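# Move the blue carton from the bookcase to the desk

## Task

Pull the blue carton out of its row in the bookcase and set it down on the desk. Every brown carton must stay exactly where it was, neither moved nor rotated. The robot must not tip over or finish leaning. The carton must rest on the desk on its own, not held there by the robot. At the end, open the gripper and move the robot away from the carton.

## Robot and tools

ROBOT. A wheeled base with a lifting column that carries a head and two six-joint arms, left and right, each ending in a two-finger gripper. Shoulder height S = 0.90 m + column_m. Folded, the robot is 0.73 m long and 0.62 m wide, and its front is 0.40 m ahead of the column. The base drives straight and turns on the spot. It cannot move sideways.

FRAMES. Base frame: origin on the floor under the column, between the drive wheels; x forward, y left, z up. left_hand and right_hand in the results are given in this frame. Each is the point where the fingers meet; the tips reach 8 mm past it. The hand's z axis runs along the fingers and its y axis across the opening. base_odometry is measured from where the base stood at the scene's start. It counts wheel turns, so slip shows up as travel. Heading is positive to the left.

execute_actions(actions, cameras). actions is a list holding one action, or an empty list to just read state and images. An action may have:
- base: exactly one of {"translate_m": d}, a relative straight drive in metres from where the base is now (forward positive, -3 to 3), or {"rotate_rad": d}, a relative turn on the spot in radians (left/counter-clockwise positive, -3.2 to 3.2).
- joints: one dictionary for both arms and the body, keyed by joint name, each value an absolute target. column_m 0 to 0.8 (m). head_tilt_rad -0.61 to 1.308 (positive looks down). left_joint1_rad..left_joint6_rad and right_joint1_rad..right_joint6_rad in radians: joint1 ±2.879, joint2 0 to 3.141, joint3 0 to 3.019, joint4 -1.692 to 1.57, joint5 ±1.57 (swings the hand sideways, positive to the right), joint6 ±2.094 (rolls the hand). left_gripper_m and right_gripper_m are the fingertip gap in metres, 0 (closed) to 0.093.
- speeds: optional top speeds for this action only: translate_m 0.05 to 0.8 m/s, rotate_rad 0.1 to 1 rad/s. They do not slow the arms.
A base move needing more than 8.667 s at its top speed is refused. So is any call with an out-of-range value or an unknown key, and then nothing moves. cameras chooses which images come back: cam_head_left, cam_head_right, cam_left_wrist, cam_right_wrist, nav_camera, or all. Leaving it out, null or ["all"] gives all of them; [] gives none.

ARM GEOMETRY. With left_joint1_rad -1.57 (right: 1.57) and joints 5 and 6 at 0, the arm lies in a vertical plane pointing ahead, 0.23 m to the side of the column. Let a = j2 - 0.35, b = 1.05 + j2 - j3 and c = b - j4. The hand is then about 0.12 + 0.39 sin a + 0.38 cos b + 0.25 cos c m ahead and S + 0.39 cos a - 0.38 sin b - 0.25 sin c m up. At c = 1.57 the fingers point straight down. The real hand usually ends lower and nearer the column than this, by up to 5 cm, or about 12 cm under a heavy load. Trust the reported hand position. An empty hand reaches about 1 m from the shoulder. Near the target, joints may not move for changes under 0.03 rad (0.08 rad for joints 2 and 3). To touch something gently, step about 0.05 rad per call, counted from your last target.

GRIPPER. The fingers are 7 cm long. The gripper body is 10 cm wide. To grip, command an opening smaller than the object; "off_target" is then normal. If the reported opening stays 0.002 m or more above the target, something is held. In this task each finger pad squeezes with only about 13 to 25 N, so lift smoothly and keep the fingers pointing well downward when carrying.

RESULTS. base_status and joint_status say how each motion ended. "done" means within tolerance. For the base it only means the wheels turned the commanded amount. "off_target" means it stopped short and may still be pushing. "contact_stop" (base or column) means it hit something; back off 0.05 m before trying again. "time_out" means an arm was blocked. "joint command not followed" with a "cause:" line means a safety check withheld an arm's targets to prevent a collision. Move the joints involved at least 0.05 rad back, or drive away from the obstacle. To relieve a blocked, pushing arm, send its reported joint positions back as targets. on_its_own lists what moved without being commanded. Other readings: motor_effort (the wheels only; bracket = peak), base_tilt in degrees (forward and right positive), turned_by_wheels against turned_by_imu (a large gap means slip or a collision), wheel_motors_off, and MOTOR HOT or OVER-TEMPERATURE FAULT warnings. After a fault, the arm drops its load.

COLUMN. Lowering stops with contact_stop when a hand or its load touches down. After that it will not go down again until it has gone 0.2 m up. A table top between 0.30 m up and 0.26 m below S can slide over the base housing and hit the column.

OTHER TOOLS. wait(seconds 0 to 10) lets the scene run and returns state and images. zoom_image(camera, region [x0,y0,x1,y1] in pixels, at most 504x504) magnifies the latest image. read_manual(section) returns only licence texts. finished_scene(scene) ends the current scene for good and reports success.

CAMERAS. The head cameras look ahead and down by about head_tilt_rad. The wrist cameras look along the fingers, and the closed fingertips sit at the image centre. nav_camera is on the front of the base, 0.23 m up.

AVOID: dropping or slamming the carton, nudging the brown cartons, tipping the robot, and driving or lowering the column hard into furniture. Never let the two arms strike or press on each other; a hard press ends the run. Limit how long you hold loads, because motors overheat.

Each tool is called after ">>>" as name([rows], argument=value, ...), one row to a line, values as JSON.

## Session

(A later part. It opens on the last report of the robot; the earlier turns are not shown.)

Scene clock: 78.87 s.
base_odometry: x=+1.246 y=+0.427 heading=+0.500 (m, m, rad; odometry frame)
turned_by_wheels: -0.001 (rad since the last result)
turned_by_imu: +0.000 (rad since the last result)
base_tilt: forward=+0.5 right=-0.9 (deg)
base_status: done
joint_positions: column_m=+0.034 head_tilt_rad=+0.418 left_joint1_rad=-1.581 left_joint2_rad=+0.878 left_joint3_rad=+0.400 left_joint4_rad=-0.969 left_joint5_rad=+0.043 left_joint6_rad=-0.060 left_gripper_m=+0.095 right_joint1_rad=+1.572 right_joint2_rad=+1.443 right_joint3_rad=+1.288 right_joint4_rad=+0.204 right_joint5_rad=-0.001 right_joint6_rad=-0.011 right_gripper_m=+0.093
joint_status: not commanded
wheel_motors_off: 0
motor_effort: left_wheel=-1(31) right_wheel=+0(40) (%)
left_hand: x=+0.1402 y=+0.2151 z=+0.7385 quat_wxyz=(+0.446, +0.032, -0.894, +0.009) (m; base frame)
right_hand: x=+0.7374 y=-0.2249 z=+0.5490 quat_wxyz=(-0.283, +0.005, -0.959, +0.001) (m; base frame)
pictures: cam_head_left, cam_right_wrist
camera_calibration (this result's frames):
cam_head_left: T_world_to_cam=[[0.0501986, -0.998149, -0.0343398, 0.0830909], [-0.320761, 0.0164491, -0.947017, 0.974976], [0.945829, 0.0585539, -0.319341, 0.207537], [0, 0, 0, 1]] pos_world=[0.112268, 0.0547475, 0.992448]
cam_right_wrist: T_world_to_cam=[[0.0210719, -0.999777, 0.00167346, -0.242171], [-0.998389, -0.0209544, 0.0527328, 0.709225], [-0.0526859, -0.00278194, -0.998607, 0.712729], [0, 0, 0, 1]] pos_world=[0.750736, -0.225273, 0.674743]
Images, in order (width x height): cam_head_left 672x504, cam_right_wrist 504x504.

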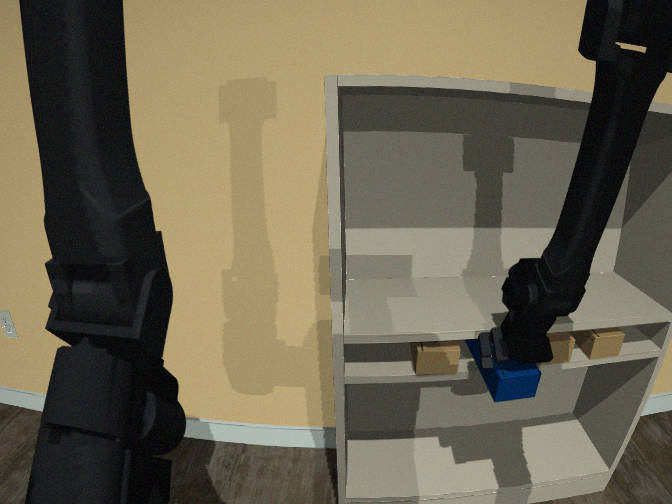

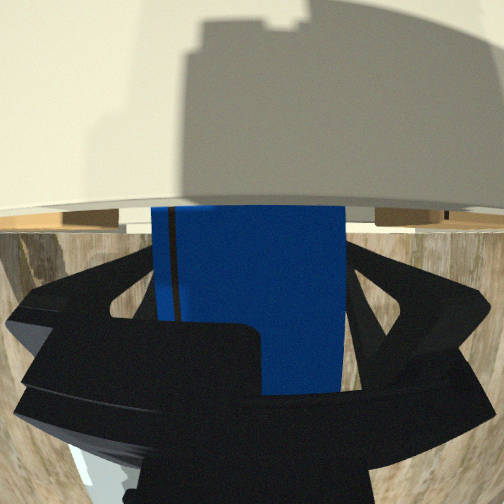

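>>> execute_actions([
  {"base":{"translate_m":0.025},"speeds":{"translate_m":0.05}},
], cameras=["cam_right_wrist"])

>>> execute_actions([
  {"joints":{"right_gripper_m":0.03}},
], cameras=[])

>>> execute_actions([
  {"base":{"translate_m":-0.09},"speeds":{"translate_m":0.05},"joints":{"column_m":0.04}},
], cameras=["cam_right_wrist","cam_head_left","nav_camera"])

Scene clock: 82.83 s.
base_odometry: x=+1.268 y=+0.439 heading=+0.500 (m, m, rad; odometry frame)
turned_by_wheels: +0.000 (rad since the last result)
turned_by_imu: +0.000 (rad since the last result)
base_tilt: forward=+0.3 right=-0.7 (deg)
base_status: done
joint_positions: column_m=+0.034 head_tilt_rad=+0.418 left_joint1_rad=-1.581 left_joint2_rad=+0.878 left_joint3_rad=+0.399 left_joint4_rad=-0.969 left_joint5_rad=+0.043 left_joint6_rad=-0.060 left_gripper_m=+0.095 right_joint1_rad=+1.572 right_joint2_rad=+1.443 right_joint3_rad=+1.285 right_joint4_rad=+0.200 right_joint5_rad=-0.001 right_joint6_rad=-0.012 right_gripper_m=+0.093
joint_status: not commanded
wheel_motors_off: 0
motor_effort: left_wheel=+0(26) right_wheel=+0(41) (%)
left_hand: x=+0.1400 y=+0.2151 z=+0.7386 quat_wxyz=(+0.447, +0.032, -0.894, +0.009) (m; base frame)
right_hand: x=+0.7344 y=-0.2247 z=+0.5472 quat_wxyz=(-0.279, +0.006, -0.960, +0.001) (m; base frame)
pictures: cam_right_wrist
camera_calibration (this result's frames):
cam_right_wrist: T_world_to_cam=[[0.0224645, -0.999747, 0.00147627, -0.242883], [-0.997905, -0.0223334, 0.0607265, 0.701329], [-0.0606781, -0.00283737, -0.998153, 0.716471], [0, 0, 0, 1]] pos_world=[0.74879, -0.225126, 0.672918]
Images, in order (width x height): cam_right_wrist 504x504.

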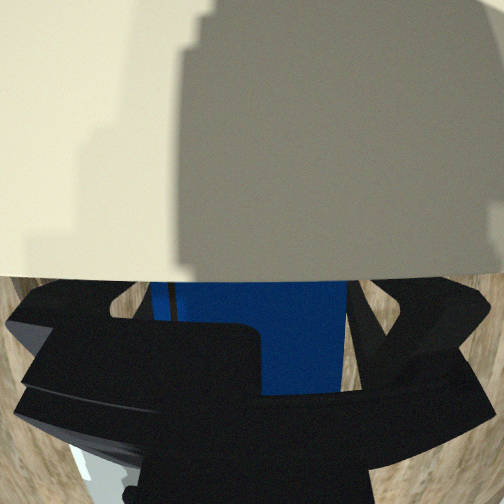

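Scene clock: 83.47 s.
base_odometry: x=+1.268 y=+0.439 heading=+0.500 (m, m, rad; odometry frame)
turned_by_wheels: +0.000 (rad since the last result)
turned_by_imu: +0.000 (rad since the last result)
base_tilt: forward=+0.4 right=-0.9 (deg)
base_status: not commanded
joint_positions: column_m=+0.034 head_tilt_rad=+0.418 left_joint1_rad=-1.581 left_joint2_rad=+0.878 left_joint3_rad=+0.399 left_joint4_rad=-0.969 left_joint5_rad=+0.043 left_joint6_rad=-0.060 left_gripper_m=+0.095 right_joint1_rad=+1.572 right_joint2_rad=+1.443 right_joint3_rad=+1.285 right_joint4_rad=+0.200 right_joint5_rad=-0.002 right_joint6_rad=-0.012 right_gripper_m=+0.085
joint_status: right_gripper_m off_target (ended at +0.085, target +0.030)
wheel_motors_off: 0
motor_effort: left_wheel=+0(1) right_wheel=+1(0) (%)
left_hand: x=+0.1400 y=+0.2151 z=+0.7386 quat_wxyz=(+0.447, +0.032, -0.894, +0.009) (m; base frame)
right_hand: x=+0.7344 y=-0.2246 z=+0.5472 quat_wxyz=(-0.279, +0.006, -0.960, +0.000) (m; base frame)
pictures: none
No camera images: the call's "cameras" was empty. Leave "cameras" out to get every camera's image.

Scene clock: 85.77 s.
base_odometry: x=+1.189 y=+0.396 heading=+0.500 (m, m, rad; odometry frame)
turned_by_wheels: +0.001 (rad since the last result)
turned_by_imu: +0.001 (rad since the last result)
base_tilt: forward=+0.5 right=-0.7 (deg)
base_status: done
joint_positions: column_m=+0.040 head_tilt_rad=+0.418 left_joint1_rad=-1.581 left_joint2_rad=+0.878 left_joint3_rad=+0.397 left_joint4_rad=-0.969 left_joint5_rad=+0.043 left_joint6_rad=-0.060 left_gripper_m=+0.095 right_joint1_rad=+1.572 right_joint2_rad=+1.443 right_joint3_rad=+1.285 right_joint4_rad=+0.200 right_joint5_rad=-0.002 right_joint6_rad=-0.012 right_gripper_m=+0.085
joint_status: all done
wheel_motors_off: 0
motor_effort: left_wheel=+0(29) right_wheel=+0(31) (%)
left_hand: x=+0.1390 y=+0.2151 z=+0.7448 quat_wxyz=(+0.447, +0.032, -0.894, +0.009) (m; base frame)
right_hand: x=+0.7342 y=-0.2246 z=+0.5530 quat_wxyz=(-0.279, +0.006, -0.960, +0.000) (m; base frame)
pictures: cam_head_left, cam_right_wrist, nav_camera
camera_calibration (this result's frames):
cam_head_left: T_world_to_cam=[[0.0501997, -0.998149, -0.0343383, 0.0832903], [-0.320731, 0.0164491, -0.947027, 0.980531], [0.945839, 0.0585539, -0.319312, 0.209376], [0, 0, 0, 1]] pos_world=[0.112269, 0.0547475, 0.998306]
cam_right_wrist: T_world_to_cam=[[0.0228736, -0.999738, 0.000823567, -0.242693], [-0.997872, -0.0227806, 0.0610926, 0.700441], [-0.0610579, -0.00221922, -0.998132, 0.722608], [0, 0, 0, 1]] pos_world=[0.748623, -0.22507, 0.678666]
Images, in order (width x height): cam_head_left 672x504, cam_right_wrist 504x504, nav_camera 672x504.

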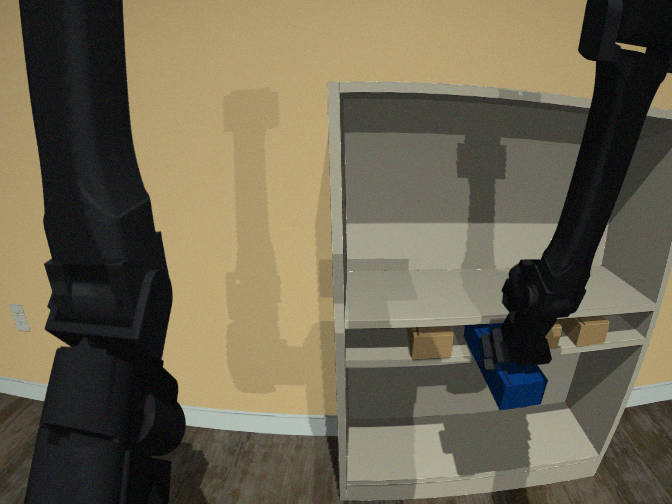

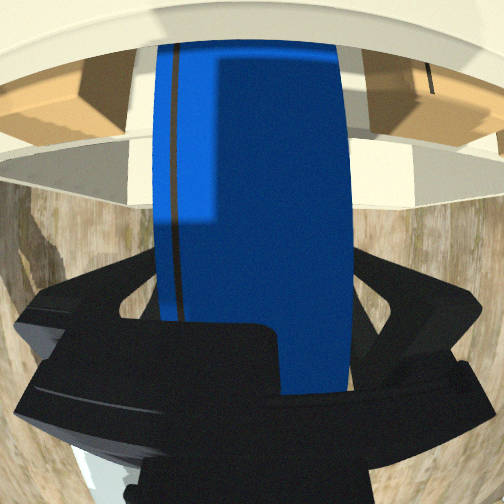

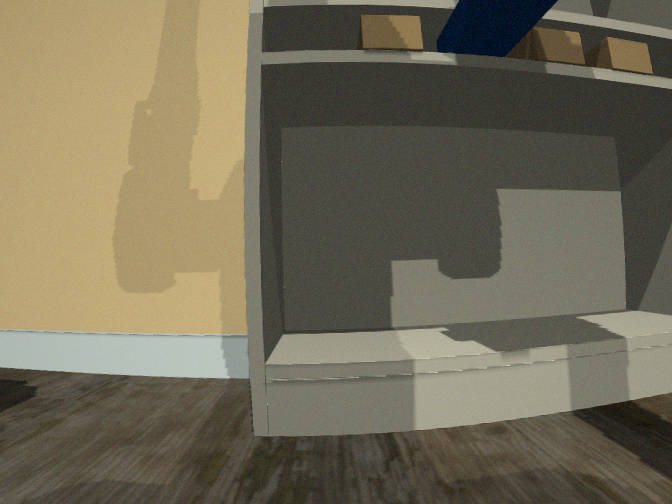

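>>> execute_actions([
  {"base":{"translate_m":-0.15},"speeds":{"translate_m":0.06}},
], cameras=["cam_right_wrist","cam_head_left","cam_left_wrist"])

Scene clock: 90.13 s.
base_odometry: x=+1.058 y=+0.324 heading=+0.501 (m, m, rad; odometry frame)
turned_by_wheels: +0.000 (rad since the last result)
turned_by_imu: +0.001 (rad since the last result)
base_tilt: forward=+0.5 right=-0.8 (deg)
base_status: done
joint_positions: column_m=+0.040 head_tilt_rad=+0.418 left_joint1_rad=-1.581 left_joint2_rad=+0.878 left_joint3_rad=+0.397 left_joint4_rad=-0.969 left_joint5_rad=+0.043 left_joint6_rad=-0.060 left_gripper_m=+0.095 right_joint1_rad=+1.572 right_joint2_rad=+1.443 right_joint3_rad=+1.285 right_joint4_rad=+0.200 right_joint5_rad=-0.002 right_joint6_rad=-0.012 right_gripper_m=+0.085
joint_status: not commanded
wheel_motors_off: 0
motor_effort: left_wheel=-1(22) right_wheel=-2(42) (%)
left_hand: x=+0.1388 y=+0.2151 z=+0.7448 quat_wxyz=(+0.448, +0.032, -0.894, +0.009) (m; base frame)
right_hand: x=+0.7346 y=-0.2246 z=+0.5532 quat_wxyz=(-0.279, +0.006, -0.960, +0.000) (m; base frame)
pictures: cam_head_left, cam_left_wrist, cam_right_wrist
camera_calibration (this result's frames):
cam_head_left: T_world_to_cam=[[0.0501997, -0.998149, -0.0343383, 0.0832903], [-0.320731, 0.0164491, -0.947028, 0.980531], [0.945839, 0.0585539, -0.319311, 0.209376], [0, 0, 0, 1]] pos_world=[0.112269, 0.0547475, 0.998306]
cam_left_wrist: T_world_to_cam=[[0.0689585, -0.99738, -0.0218384, 0.221556], [-0.0243175, -0.0235646, 0.999427, -0.732815], [-0.997323, -0.0683879, -0.0258788, 0.296313], [0, 0, 0, 1]] pos_world=[0.262421, 0.223971, 0.744902]
cam_right_wrist: T_world_to_cam=[[0.0228725, -0.999738, 0.000840736, -0.242712], [-0.997918, -0.0227801, 0.0603313, 0.701313], [-0.0602963, -0.00221891, -0.998178, 0.722304], [0, 0, 0, 1]] pos_world=[0.748957, -0.22507, 0.678881]
Images, in order (width x height): cam_head_left 672x504, cam_left_wrist 504x504, cam_right_wrist 504x504.

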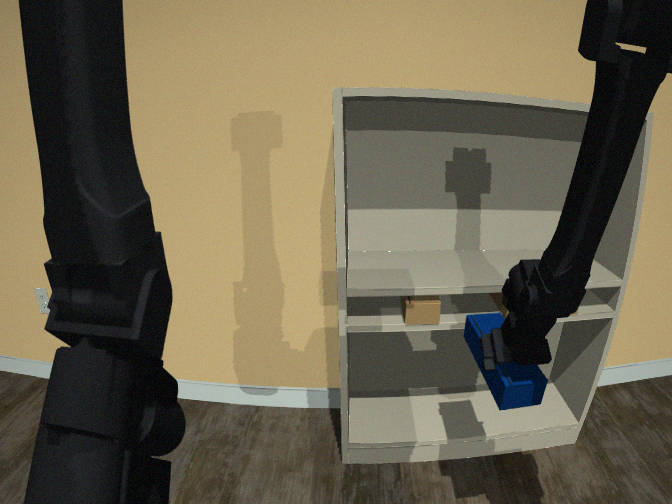

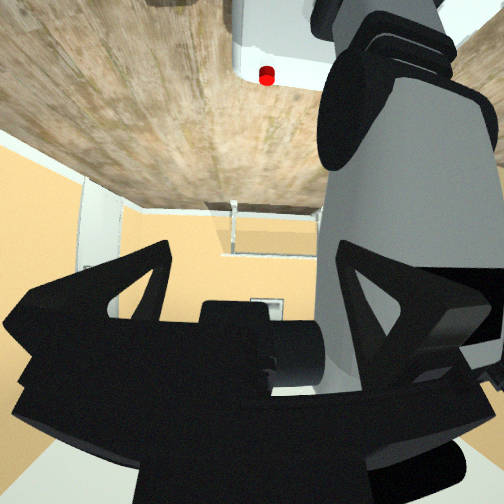

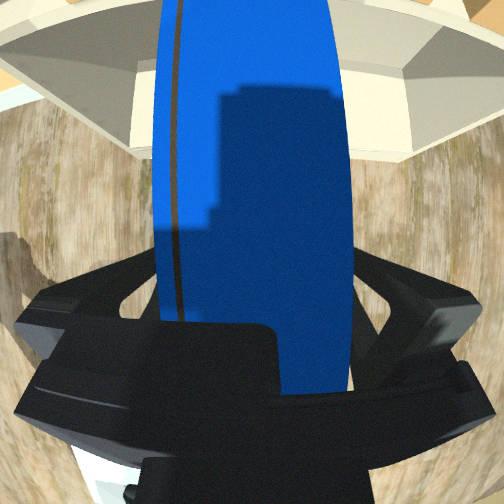

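Held level. The desk is directly behind; backing up, raising and turning.

>>> execute_actions([
  {"base":{"translate_m":-0.6},"speeds":{"translate_m":0.3},"joints":{"column_m":0.2}},
], cameras=[])

>>> execute_actions([
  {"base":{"rotate_rad":3.14},"speeds":{"rotate_rad":0.6},"joints":{"column_m":0.42,"head_tilt_rad":0.6}},
], cameras=["cam_head_left","cam_head_right","nav_camera"])

Scene clock: 95.93 s.
base_odometry: x=+0.531 y=+0.036 heading=+0.500 (m, m, rad; odometry frame)
turned_by_wheels: -0.001 (rad since the last result)
turned_by_imu: -0.001 (rad since the last result)
base_tilt: forward=+0.3 right=-0.9 (deg)
base_status: done
joint_positions: column_m=+0.200 head_tilt_rad=+0.418 left_joint1_rad=-1.581 left_joint2_rad=+0.878 left_joint3_rad=+0.397 left_joint4_rad=-0.969 left_joint5_rad=+0.043 left_joint6_rad=-0.060 left_gripper_m=+0.095 right_joint1_rad=+1.572 right_joint2_rad=+1.443 right_joint3_rad=+1.286 right_joint4_rad=+0.200 right_joint5_rad=-0.002 right_joint6_rad=-0.012 right_gripper_m=+0.085
joint_status: all done
wheel_motors_off: 0
motor_effort: left_wheel=+0(36) right_wheel=+1(56) (%)
left_hand: x=+0.1390 y=+0.2151 z=+0.9048 quat_wxyz=(+0.447, +0.032, -0.894, +0.009) (m; base frame)
right_hand: x=+0.7348 y=-0.2247 z=+0.7133 quat_wxyz=(-0.279, +0.006, -0.960, +0.000) (m; base frame)
pictures: none
No camera images: the call's "cameras" was empty. Leave "cameras" out to get every camera's image.

Scene clock: 102.10 s.
base_odometry: x=+0.531 y=+0.036 heading=-2.644 (m, m, rad; odometry frame)
turned_by_wheels: +3.140 (rad since the last result)
turned_by_imu: +3.144 (rad since the last result)
base_tilt: forward=+0.5 right=-0.9 (deg)
base_status: done
joint_positions: column_m=+0.420 head_tilt_rad=+0.603 left_joint1_rad=-1.581 left_joint2_rad=+0.878 left_joint3_rad=+0.397 left_joint4_rad=-0.969 left_joint5_rad=+0.043 left_joint6_rad=-0.060 left_gripper_m=+0.095 right_joint1_rad=+1.570 right_joint2_rad=+1.443 right_joint3_rad=+1.286 right_joint4_rad=+0.200 right_joint5_rad=-0.001 right_joint6_rad=-0.012 right_gripper_m=+0.085
joint_status: all done
wheel_motors_off: 0
motor_effort: left_wheel=+0(29) right_wheel=+1(43) (%)
left_hand: x=+0.1390 y=+0.2151 z=+1.1248 quat_wxyz=(+0.447, +0.032, -0.894, +0.009) (m; base frame)
right_hand: x=+0.7348 y=-0.2256 z=+0.9333 quat_wxyz=(-0.279, +0.006, -0.960, +0.002) (m; base frame)
pictures: cam_head_left, cam_head_right, nav_camera
camera_calibration (this result's frames):
cam_head_left: T_world_to_cam=[[0.0430157, -0.998149, -0.0429974, 0.108873], [-0.489684, 0.0164491, -0.871745, 1.24303], [0.870838, 0.0585539, -0.48807, 0.571738], [0, 0, 0, 1]] pos_world=[0.10612, 0.0547475, 1.36734]
cam_head_right: T_world_to_cam=[[0.0412924, -0.998763, -0.0277015, -0.0262323], [-0.479038, 0.00454085, -0.877782, 1.25316], [0.876822, 0.0495158, -0.478258, 0.559632], [0, 0, 0, 1]] pos_world=[0.110699, -0.0596009, 1.36693]
Images, in order (width x height): cam_head_left 672x504, cam_head_right 672x504, nav_camera 672x504.

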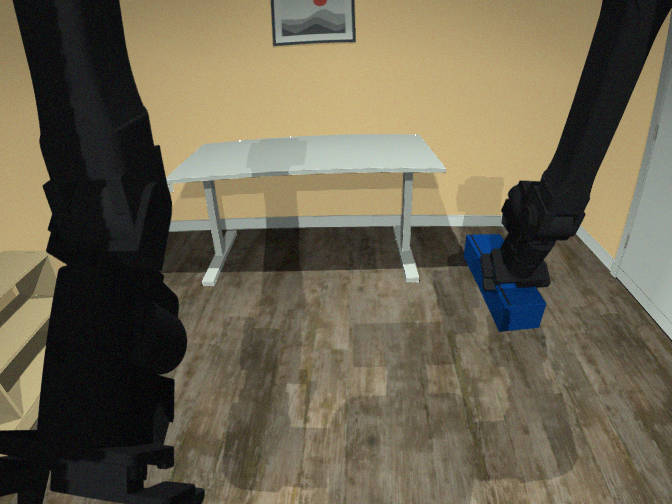

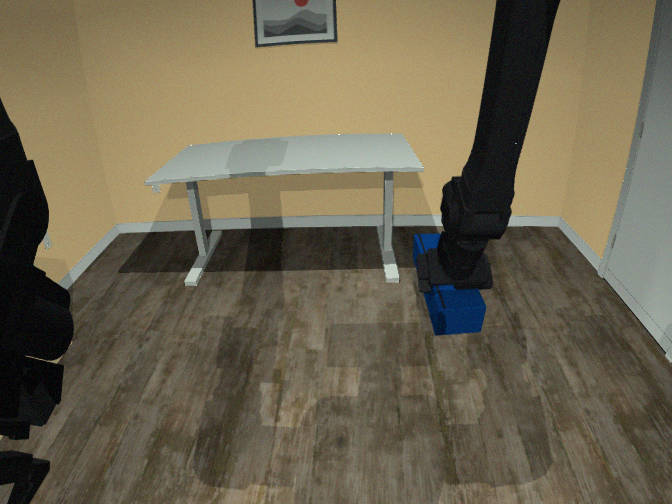

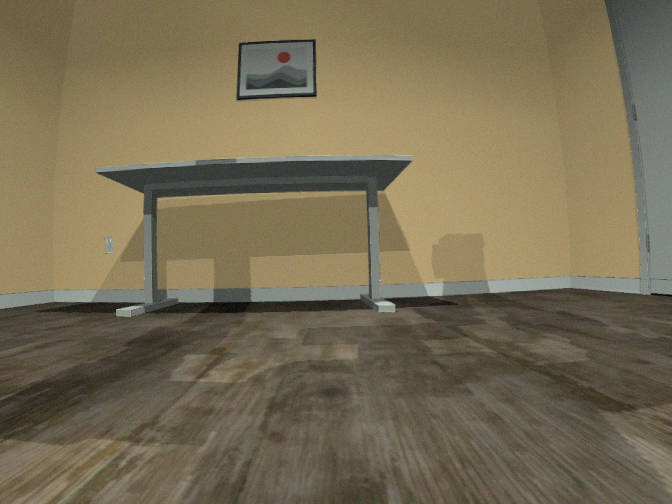

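>>> execute_actions([
  {"base":{"rotate_rad":0.15},"speeds":{"rotate_rad":0.5}},
], cameras=[])

>>> execute_actions([
  {"base":{"translate_m":1.6},"speeds":{"translate_m":0.5},"joints":{"column_m":0.32}},
], cameras=["cam_head_left","cam_right_wrist","nav_camera"])

Scene clock: 106.87 s.
base_odometry: x=+0.531 y=+0.036 heading=-2.494 (m, m, rad; odometry frame)
turned_by_wheels: +0.150 (rad since the last result)
turned_by_imu: +0.151 (rad since the last result)
base_tilt: forward=+0.3 right=-1.0 (deg)
base_status: done
joint_positions: column_m=+0.420 head_tilt_rad=+0.603 left_joint1_rad=-1.581 left_joint2_rad=+0.878 left_joint3_rad=+0.397 left_joint4_rad=-0.969 left_joint5_rad=+0.043 left_joint6_rad=-0.060 left_gripper_m=+0.095 right_joint1_rad=+1.570 right_joint2_rad=+1.443 right_joint3_rad=+1.286 right_joint4_rad=+0.200 right_joint5_rad=+0.000 right_joint6_rad=-0.012 right_gripper_m=+0.085
joint_status: not commanded
wheel_motors_off: 0
motor_effort: left_wheel=+0(19) right_wheel=+1(28) (%)
left_hand: x=+0.1390 y=+0.2151 z=+1.1248 quat_wxyz=(+0.447, +0.032, -0.894, +0.009) (m; base frame)
right_hand: x=+0.7348 y=-0.2257 z=+0.9333 quat_wxyz=(-0.279, +0.006, -0.960, +0.002) (m; base frame)
pictures: none
No camera images: the call's "cameras" was empty. Leave "cameras" out to get every camera's image.

Scene clock: 111.70 s.
base_odometry: x=-0.745 y=-0.930 heading=-2.493 (m, m, rad; odometry frame)
turned_by_wheels: +0.000 (rad since the last result)
turned_by_imu: +0.003 (rad since the last result)
base_tilt: forward=+0.3 right=-0.7 (deg)
base_status: done
joint_positions: column_m=+0.320 head_tilt_rad=+0.604 left_joint1_rad=-1.581 left_joint2_rad=+0.878 left_joint3_rad=+0.399 left_joint4_rad=-0.969 left_joint5_rad=+0.043 left_joint6_rad=-0.060 left_gripper_m=+0.095 right_joint1_rad=+1.570 right_joint2_rad=+1.443 right_joint3_rad=+1.287 right_joint4_rad=+0.200 right_joint5_rad=+0.000 right_joint6_rad=-0.012 right_gripper_m=+0.085
joint_status: all done
wheel_motors_off: 0
motor_effort: left_wheel=+1(37) right_wheel=+0(51) (%)
left_hand: x=+0.1401 y=+0.2151 z=+1.0245 quat_wxyz=(+0.446, +0.032, -0.894, +0.009) (m; base frame)
right_hand: x=+0.7355 y=-0.2257 z=+0.8337 quat_wxyz=(-0.280, +0.006, -0.960, +0.002) (m; base frame)
pictures: cam_head_left, cam_right_wrist, nav_camera
camera_calibration (this result's frames):
cam_head_left: T_world_to_cam=[[0.0429952, -0.998149, -0.0430179, 0.104605], [-0.4901, 0.0164491, -0.871511, 1.15566], [0.870605, 0.0585539, -0.488485, 0.523531], [0, 0, 0, 1]] pos_world=[0.106101, 0.0547475, 1.26741]
cam_right_wrist: T_world_to_cam=[[0.0212737, -0.999768, 0.0034743, -0.245082], [-0.998044, -0.0210325, 0.0588654, 0.686932], [-0.0587787, -0.00471979, -0.99826, 1.00076], [0, 0, 0, 1]] pos_world=[0.749626, -0.225853, 0.959438]
Images, in order (width x height): cam_head_left 672x504, cam_right_wrist 504x504, nav_camera 672x504.

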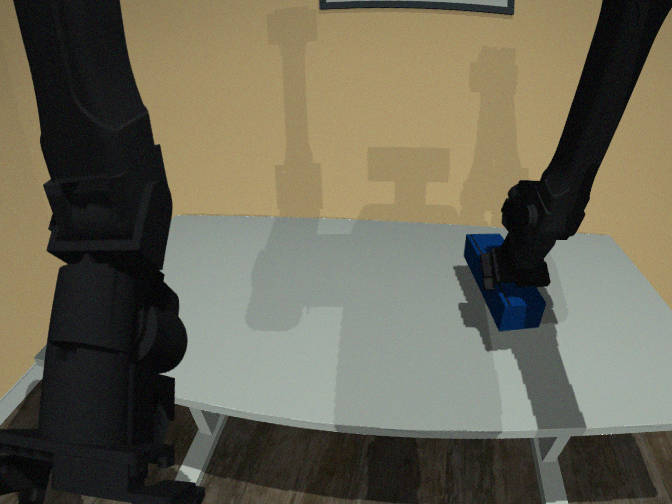

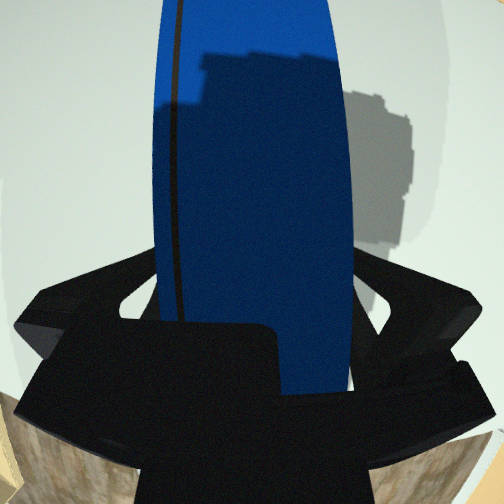

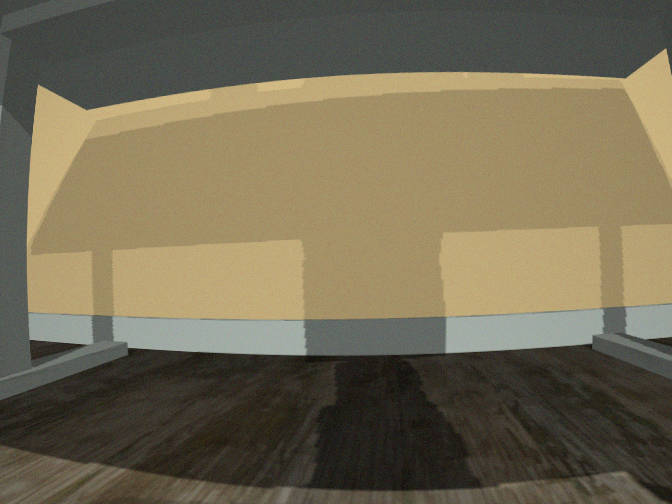

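>>> execute_actions([
  {"joints":{"column_m":0.27}},
], cameras=["cam_head_left","cam_head_right","cam_right_wrist"])

Scene clock: 115.30 s.
base_odometry: x=-0.745 y=-0.930 heading=-2.493 (m, m, rad; odometry frame)
turned_by_wheels: +0.000 (rad since the last result)
turned_by_imu: +0.001 (rad since the last result)
base_tilt: forward=+0.4 right=-0.9 (deg)
base_status: not commanded
joint_positions: column_m=+0.270 head_tilt_rad=+0.604 left_joint1_rad=-1.581 left_joint2_rad=+0.878 left_joint3_rad=+0.399 left_joint4_rad=-0.969 left_joint5_rad=+0.043 left_joint6_rad=-0.060 left_gripper_m=+0.095 right_joint1_rad=+1.570 right_joint2_rad=+1.443 right_joint3_rad=+1.287 right_joint4_rad=+0.200 right_joint5_rad=+0.000 right_joint6_rad=-0.012 right_gripper_m=+0.085
joint_status: all done
wheel_motors_off: 0
motor_effort: left_wheel=+1(1) right_wheel=-1(1) (%)
left_hand: x=+0.1401 y=+0.2151 z=+0.9746 quat_wxyz=(+0.446, +0.032, -0.894, +0.009) (m; base frame)
right_hand: x=+0.7355 y=-0.2257 z=+0.7837 quat_wxyz=(-0.280, +0.006, -0.960, +0.002) (m; base frame)
pictures: cam_head_left, cam_head_right, cam_right_wrist
camera_calibration (this result's frames):
cam_head_left: T_world_to_cam=[[0.0429952, -0.998149, -0.0430179, 0.102455], [-0.4901, 0.0164491, -0.871511, 1.11209], [0.870605, 0.0585539, -0.488485, 0.499112], [0, 0, 0, 1]] pos_world=[0.106101, 0.0547475, 1.21742]
cam_head_right: T_world_to_cam=[[0.0412792, -0.998763, -0.0277212, -0.0303592], [-0.479457, 0.00454085, -0.877554, 1.12132], [0.876594, 0.0495158, -0.478676, 0.48848], [0, 0, 0, 1]] pos_world=[0.11068, -0.0596009, 1.217]
cam_right_wrist: T_world_to_cam=[[0.0212737, -0.999768, 0.0034743, -0.244908], [-0.998044, -0.0210325, 0.0588654, 0.689875], [-0.0587787, -0.00471979, -0.99826, 0.950862], [0, 0, 0, 1]] pos_world=[0.749626, -0.225853, 0.909449]
Images, in order (width x height): cam_head_left 672x504, cam_head_right 672x504, cam_right_wrist 504x504.

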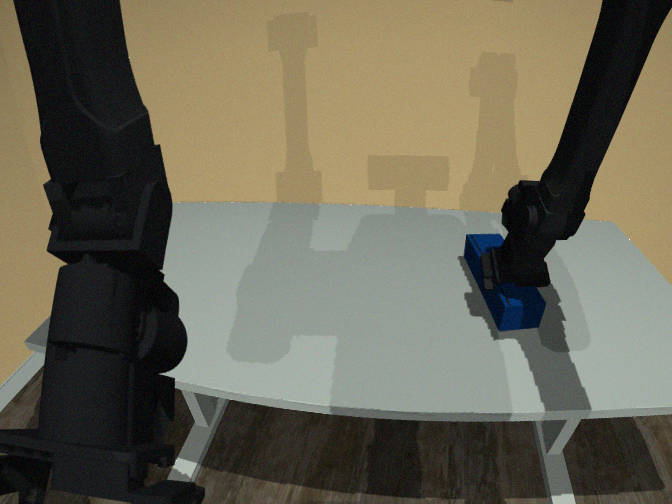

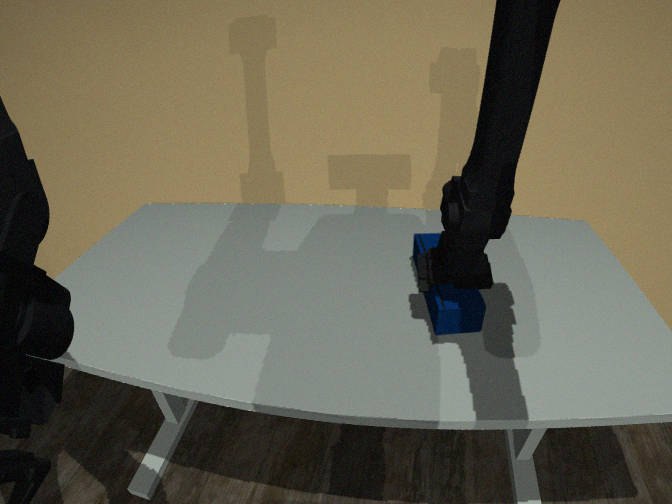

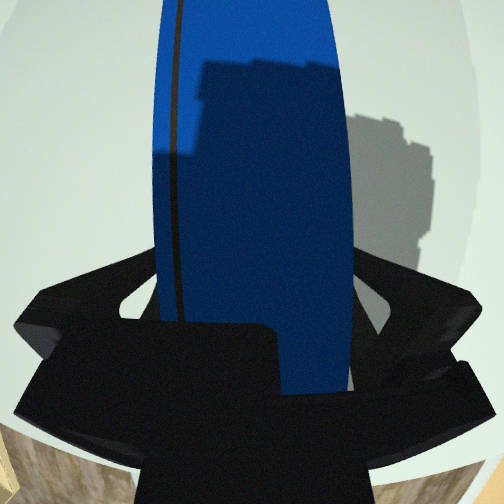

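>>> execute_actions([
  {"joints":{"column_m":0.243}},
], cameras=["cam_head_left"])

>>> zoom_image(camera="cam_head_left", region=[430,210,610,360])

Scene clock: 117.73 s.
base_odometry: x=-0.745 y=-0.930 heading=-2.493 (m, m, rad; odometry frame)
turned_by_wheels: +0.000 (rad since the last result)
turned_by_imu: +0.000 (rad since the last result)
base_tilt: forward=+0.5 right=-0.8 (deg)
base_status: not commanded
joint_positions: column_m=+0.243 head_tilt_rad=+0.604 left_joint1_rad=-1.581 left_joint2_rad=+0.878 left_joint3_rad=+0.399 left_joint4_rad=-0.969 left_joint5_rad=+0.043 left_joint6_rad=-0.060 left_gripper_m=+0.095 right_joint1_rad=+1.570 right_joint2_rad=+1.443 right_joint3_rad=+1.287 right_joint4_rad=+0.200 right_joint5_rad=+0.000 right_joint6_rad=-0.012 right_gripper_m=+0.085
joint_status: all done
wheel_motors_off: 0
motor_effort: left_wheel=+1(1) right_wheel=-1(1) (%)
left_hand: x=+0.1401 y=+0.2151 z=+0.9475 quat_wxyz=(+0.446, +0.032, -0.894, +0.009) (m; base frame)
right_hand: x=+0.7355 y=-0.2257 z=+0.7567 quat_wxyz=(-0.280, +0.006, -0.960, +0.002) (m; base frame)
pictures: cam_head_left
camera_calibration (this result's frames):
cam_head_left: T_world_to_cam=[[0.0429951, -0.998149, -0.043018, 0.101293], [-0.490101, 0.0164491, -0.871511, 1.08855], [0.870605, 0.0585539, -0.488486, 0.485918], [0, 0, 0, 1]] pos_world=[0.106101, 0.0547475, 1.19041]
Images, in order (width x height): cam_head_left 672x504.

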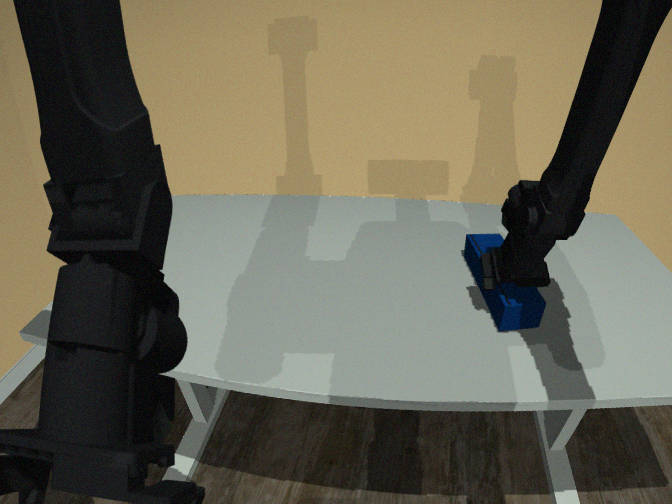

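Region (430, 210, 610, 360) of cam_head_left's 672x504 image, scaled by 2.800, with more detail than that image has.

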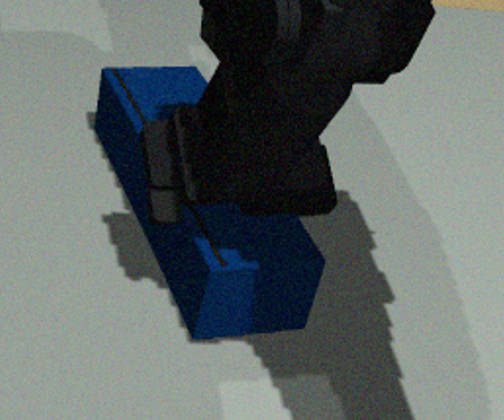

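>>> execute_actions([
  {"joints":{"column_m":0.228}},
], cameras=["cam_head_left"])

Scene clock: 122.03 s.
base_odometry: x=-0.745 y=-0.930 heading=-2.493 (m, m, rad; odometry frame)
turned_by_wheels: +0.000 (rad since the last result)
turned_by_imu: +0.001 (rad since the last result)
base_tilt: forward=+0.2 right=-0.8 (deg)
base_status: not commanded
joint_positions: column_m=+0.228 head_tilt_rad=+0.604 left_joint1_rad=-1.581 left_joint2_rad=+0.878 left_joint3_rad=+0.399 left_joint4_rad=-0.969 left_joint5_rad=+0.043 left_joint6_rad=-0.060 left_gripper_m=+0.095 right_joint1_rad=+1.570 right_joint2_rad=+1.432 right_joint3_rad=+1.288 right_joint4_rad=+0.200 right_joint5_rad=+0.001 right_joint6_rad=-0.012 right_gripper_m=+0.085
joint_status: all done
wheel_motors_off: 0
motor_effort: left_wheel=+1(2) right_wheel=+1(1) (%)
left_hand: x=+0.1401 y=+0.2151 z=+0.9326 quat_wxyz=(+0.446, +0.032, -0.894, +0.009) (m; base frame)
right_hand: x=+0.7407 y=-0.2260 z=+0.7492 quat_wxyz=(-0.286, +0.005, -0.958, +0.002) (m; base frame)
pictures: cam_head_left
camera_calibration (this result's frames):
cam_head_left: T_world_to_cam=[[0.042994, -0.998149, -0.0430191, 0.10065], [-0.490124, 0.0164491, -0.871498, 1.07547], [0.870592, 0.0585539, -0.488509, 0.478625], [0, 0, 0, 1]] pos_world=[0.1061, 0.0547475, 1.17541]
Images, in order (width x height): cam_head_left 672x504.

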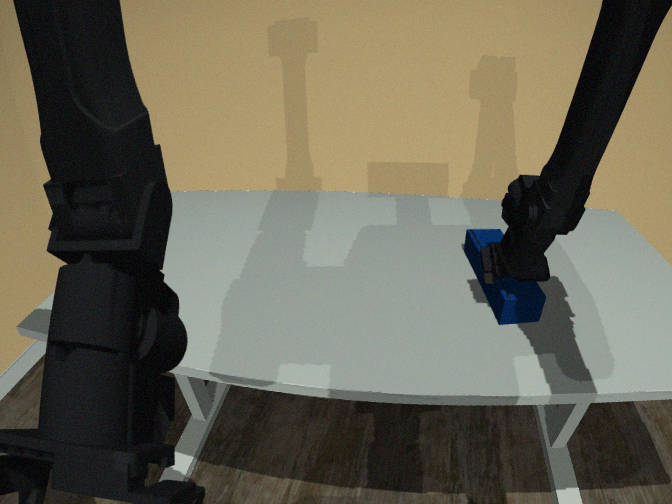

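Touched down.

>>> execute_actions([
  {"joints":{"right_gripper_m":0.093}},
], cameras=[])

>>> execute_actions([
  {"joints":{"column_m":0.32}},
], cameras=[])

>>> execute_actions([
  {"base":{"translate_m":-0.5}},
], cameras=["cam_head_left"])

Scene clock: 124.63 s.
base_odometry: x=-0.745 y=-0.930 heading=-2.493 (m, m, rad; odometry frame)
turned_by_wheels: +0.000 (rad since the last result)
turned_by_imu: +0.000 (rad since the last result)
base_tilt: forward=+0.4 right=-0.8 (deg)
base_status: not commanded
joint_positions: column_m=+0.228 head_tilt_rad=+0.604 left_joint1_rad=-1.581 left_joint2_rad=+0.878 left_joint3_rad=+0.399 left_joint4_rad=-0.969 left_joint5_rad=+0.043 left_joint6_rad=-0.060 left_gripper_m=+0.095 right_joint1_rad=+1.570 right_joint2_rad=+1.433 right_joint3_rad=+1.289 right_joint4_rad=+0.200 right_joint5_rad=+0.001 right_joint6_rad=-0.012 right_gripper_m=+0.093
joint_status: all done
wheel_motors_off: 0
motor_effort: left_wheel=+1(2) right_wheel=+0(1) (%)
left_hand: x=+0.1401 y=+0.2151 z=+0.9326 quat_wxyz=(+0.446, +0.032, -0.894, +0.009) (m; base frame)
right_hand: x=+0.7405 y=-0.2260 z=+0.7486 quat_wxyz=(-0.286, +0.005, -0.958, +0.002) (m; base frame)
pictures: none
No camera images: the call's "cameras" was empty. Leave "cameras" out to get every camera's image.

Scene clock: 126.43 s.
base_odometry: x=-0.745 y=-0.930 heading=-2.493 (m, m, rad; odometry frame)
turned_by_wheels: +0.000 (rad since the last result)
turned_by_imu: +0.000 (rad since the last result)
base_tilt: forward=+0.4 right=-0.7 (deg)
base_status: not commanded
joint_positions: column_m=+0.320 head_tilt_rad=+0.604 left_joint1_rad=-1.581 left_joint2_rad=+0.878 left_joint3_rad=+0.399 left_joint4_rad=-0.969 left_joint5_rad=+0.043 left_joint6_rad=-0.060 left_gripper_m=+0.095 right_joint1_rad=+1.570 right_joint2_rad=+1.433 right_joint3_rad=+1.289 right_joint4_rad=+0.200 right_joint5_rad=+0.001 right_joint6_rad=-0.012 right_gripper_m=+0.093
joint_status: all done
wheel_motors_off: 0
motor_effort: left_wheel=+2(1) right_wheel=+0(1) (%)
left_hand: x=+0.1401 y=+0.2151 z=+1.0244 quat_wxyz=(+0.446, +0.032, -0.894, +0.009) (m; base frame)
right_hand: x=+0.7405 y=-0.2260 z=+0.8405 quat_wxyz=(-0.286, +0.005, -0.958, +0.002) (m; base frame)
pictures: none
No camera images: the call's "cameras" was empty. Leave "cameras" out to get every camera's image.

Scene clock: 128.97 s.
base_odometry: x=-0.346 y=-0.628 heading=-2.493 (m, m, rad; odometry frame)
turned_by_wheels: +0.001 (rad since the last result)
turned_by_imu: +0.001 (rad since the last result)
base_tilt: forward=+0.5 right=-0.9 (deg)
base_status: done
joint_positions: column_m=+0.320 head_tilt_rad=+0.604 left_joint1_rad=-1.581 left_joint2_rad=+0.876 left_joint3_rad=+0.396 left_joint4_rad=-0.969 left_joint5_rad=+0.043 left_joint6_rad=-0.060 left_gripper_m=+0.095 right_joint1_rad=+1.570 right_joint2_rad=+1.433 right_joint3_rad=+1.288 right_joint4_rad=+0.200 right_joint5_rad=+0.001 right_joint6_rad=-0.012 right_gripper_m=+0.093
joint_status: not commanded
wheel_motors_off: 0
motor_effort: left_wheel=+1(36) right_wheel=-1(36) (%)
left_hand: x=+0.1387 y=+0.2151 z=+1.0250 quat_wxyz=(+0.447, +0.032, -0.894, +0.009) (m; base frame)
right_hand: x=+0.7399 y=-0.2260 z=+0.8400 quat_wxyz=(-0.285, +0.005, -0.958, +0.002) (m; base frame)
pictures: cam_head_left
camera_calibration (this result's frames):
cam_head_left: T_world_to_cam=[[0.0429784, -0.998149, -0.0430347, 0.104624], [-0.490439, 0.0164491, -0.87132, 1.15533], [0.870415, 0.0585539, -0.488824, 0.523931], [0, 0, 0, 1]] pos_world=[0.106086, 0.0547475, 1.26728]
Images, in order (width x height): cam_head_left 672x504.

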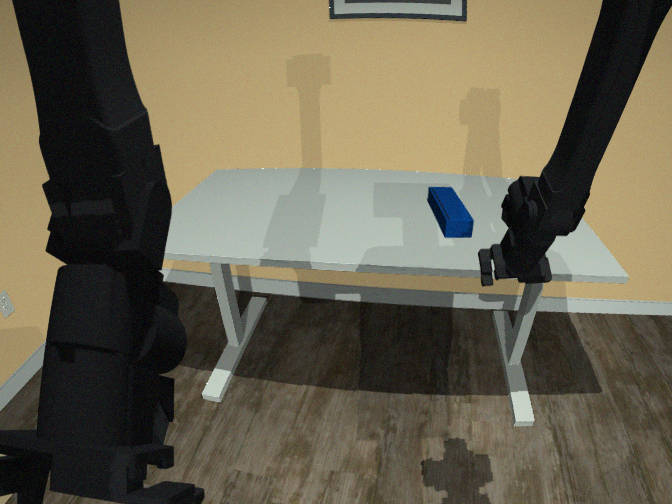

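>>> finished_scene(scene=1)

The scene is finished: the task was done.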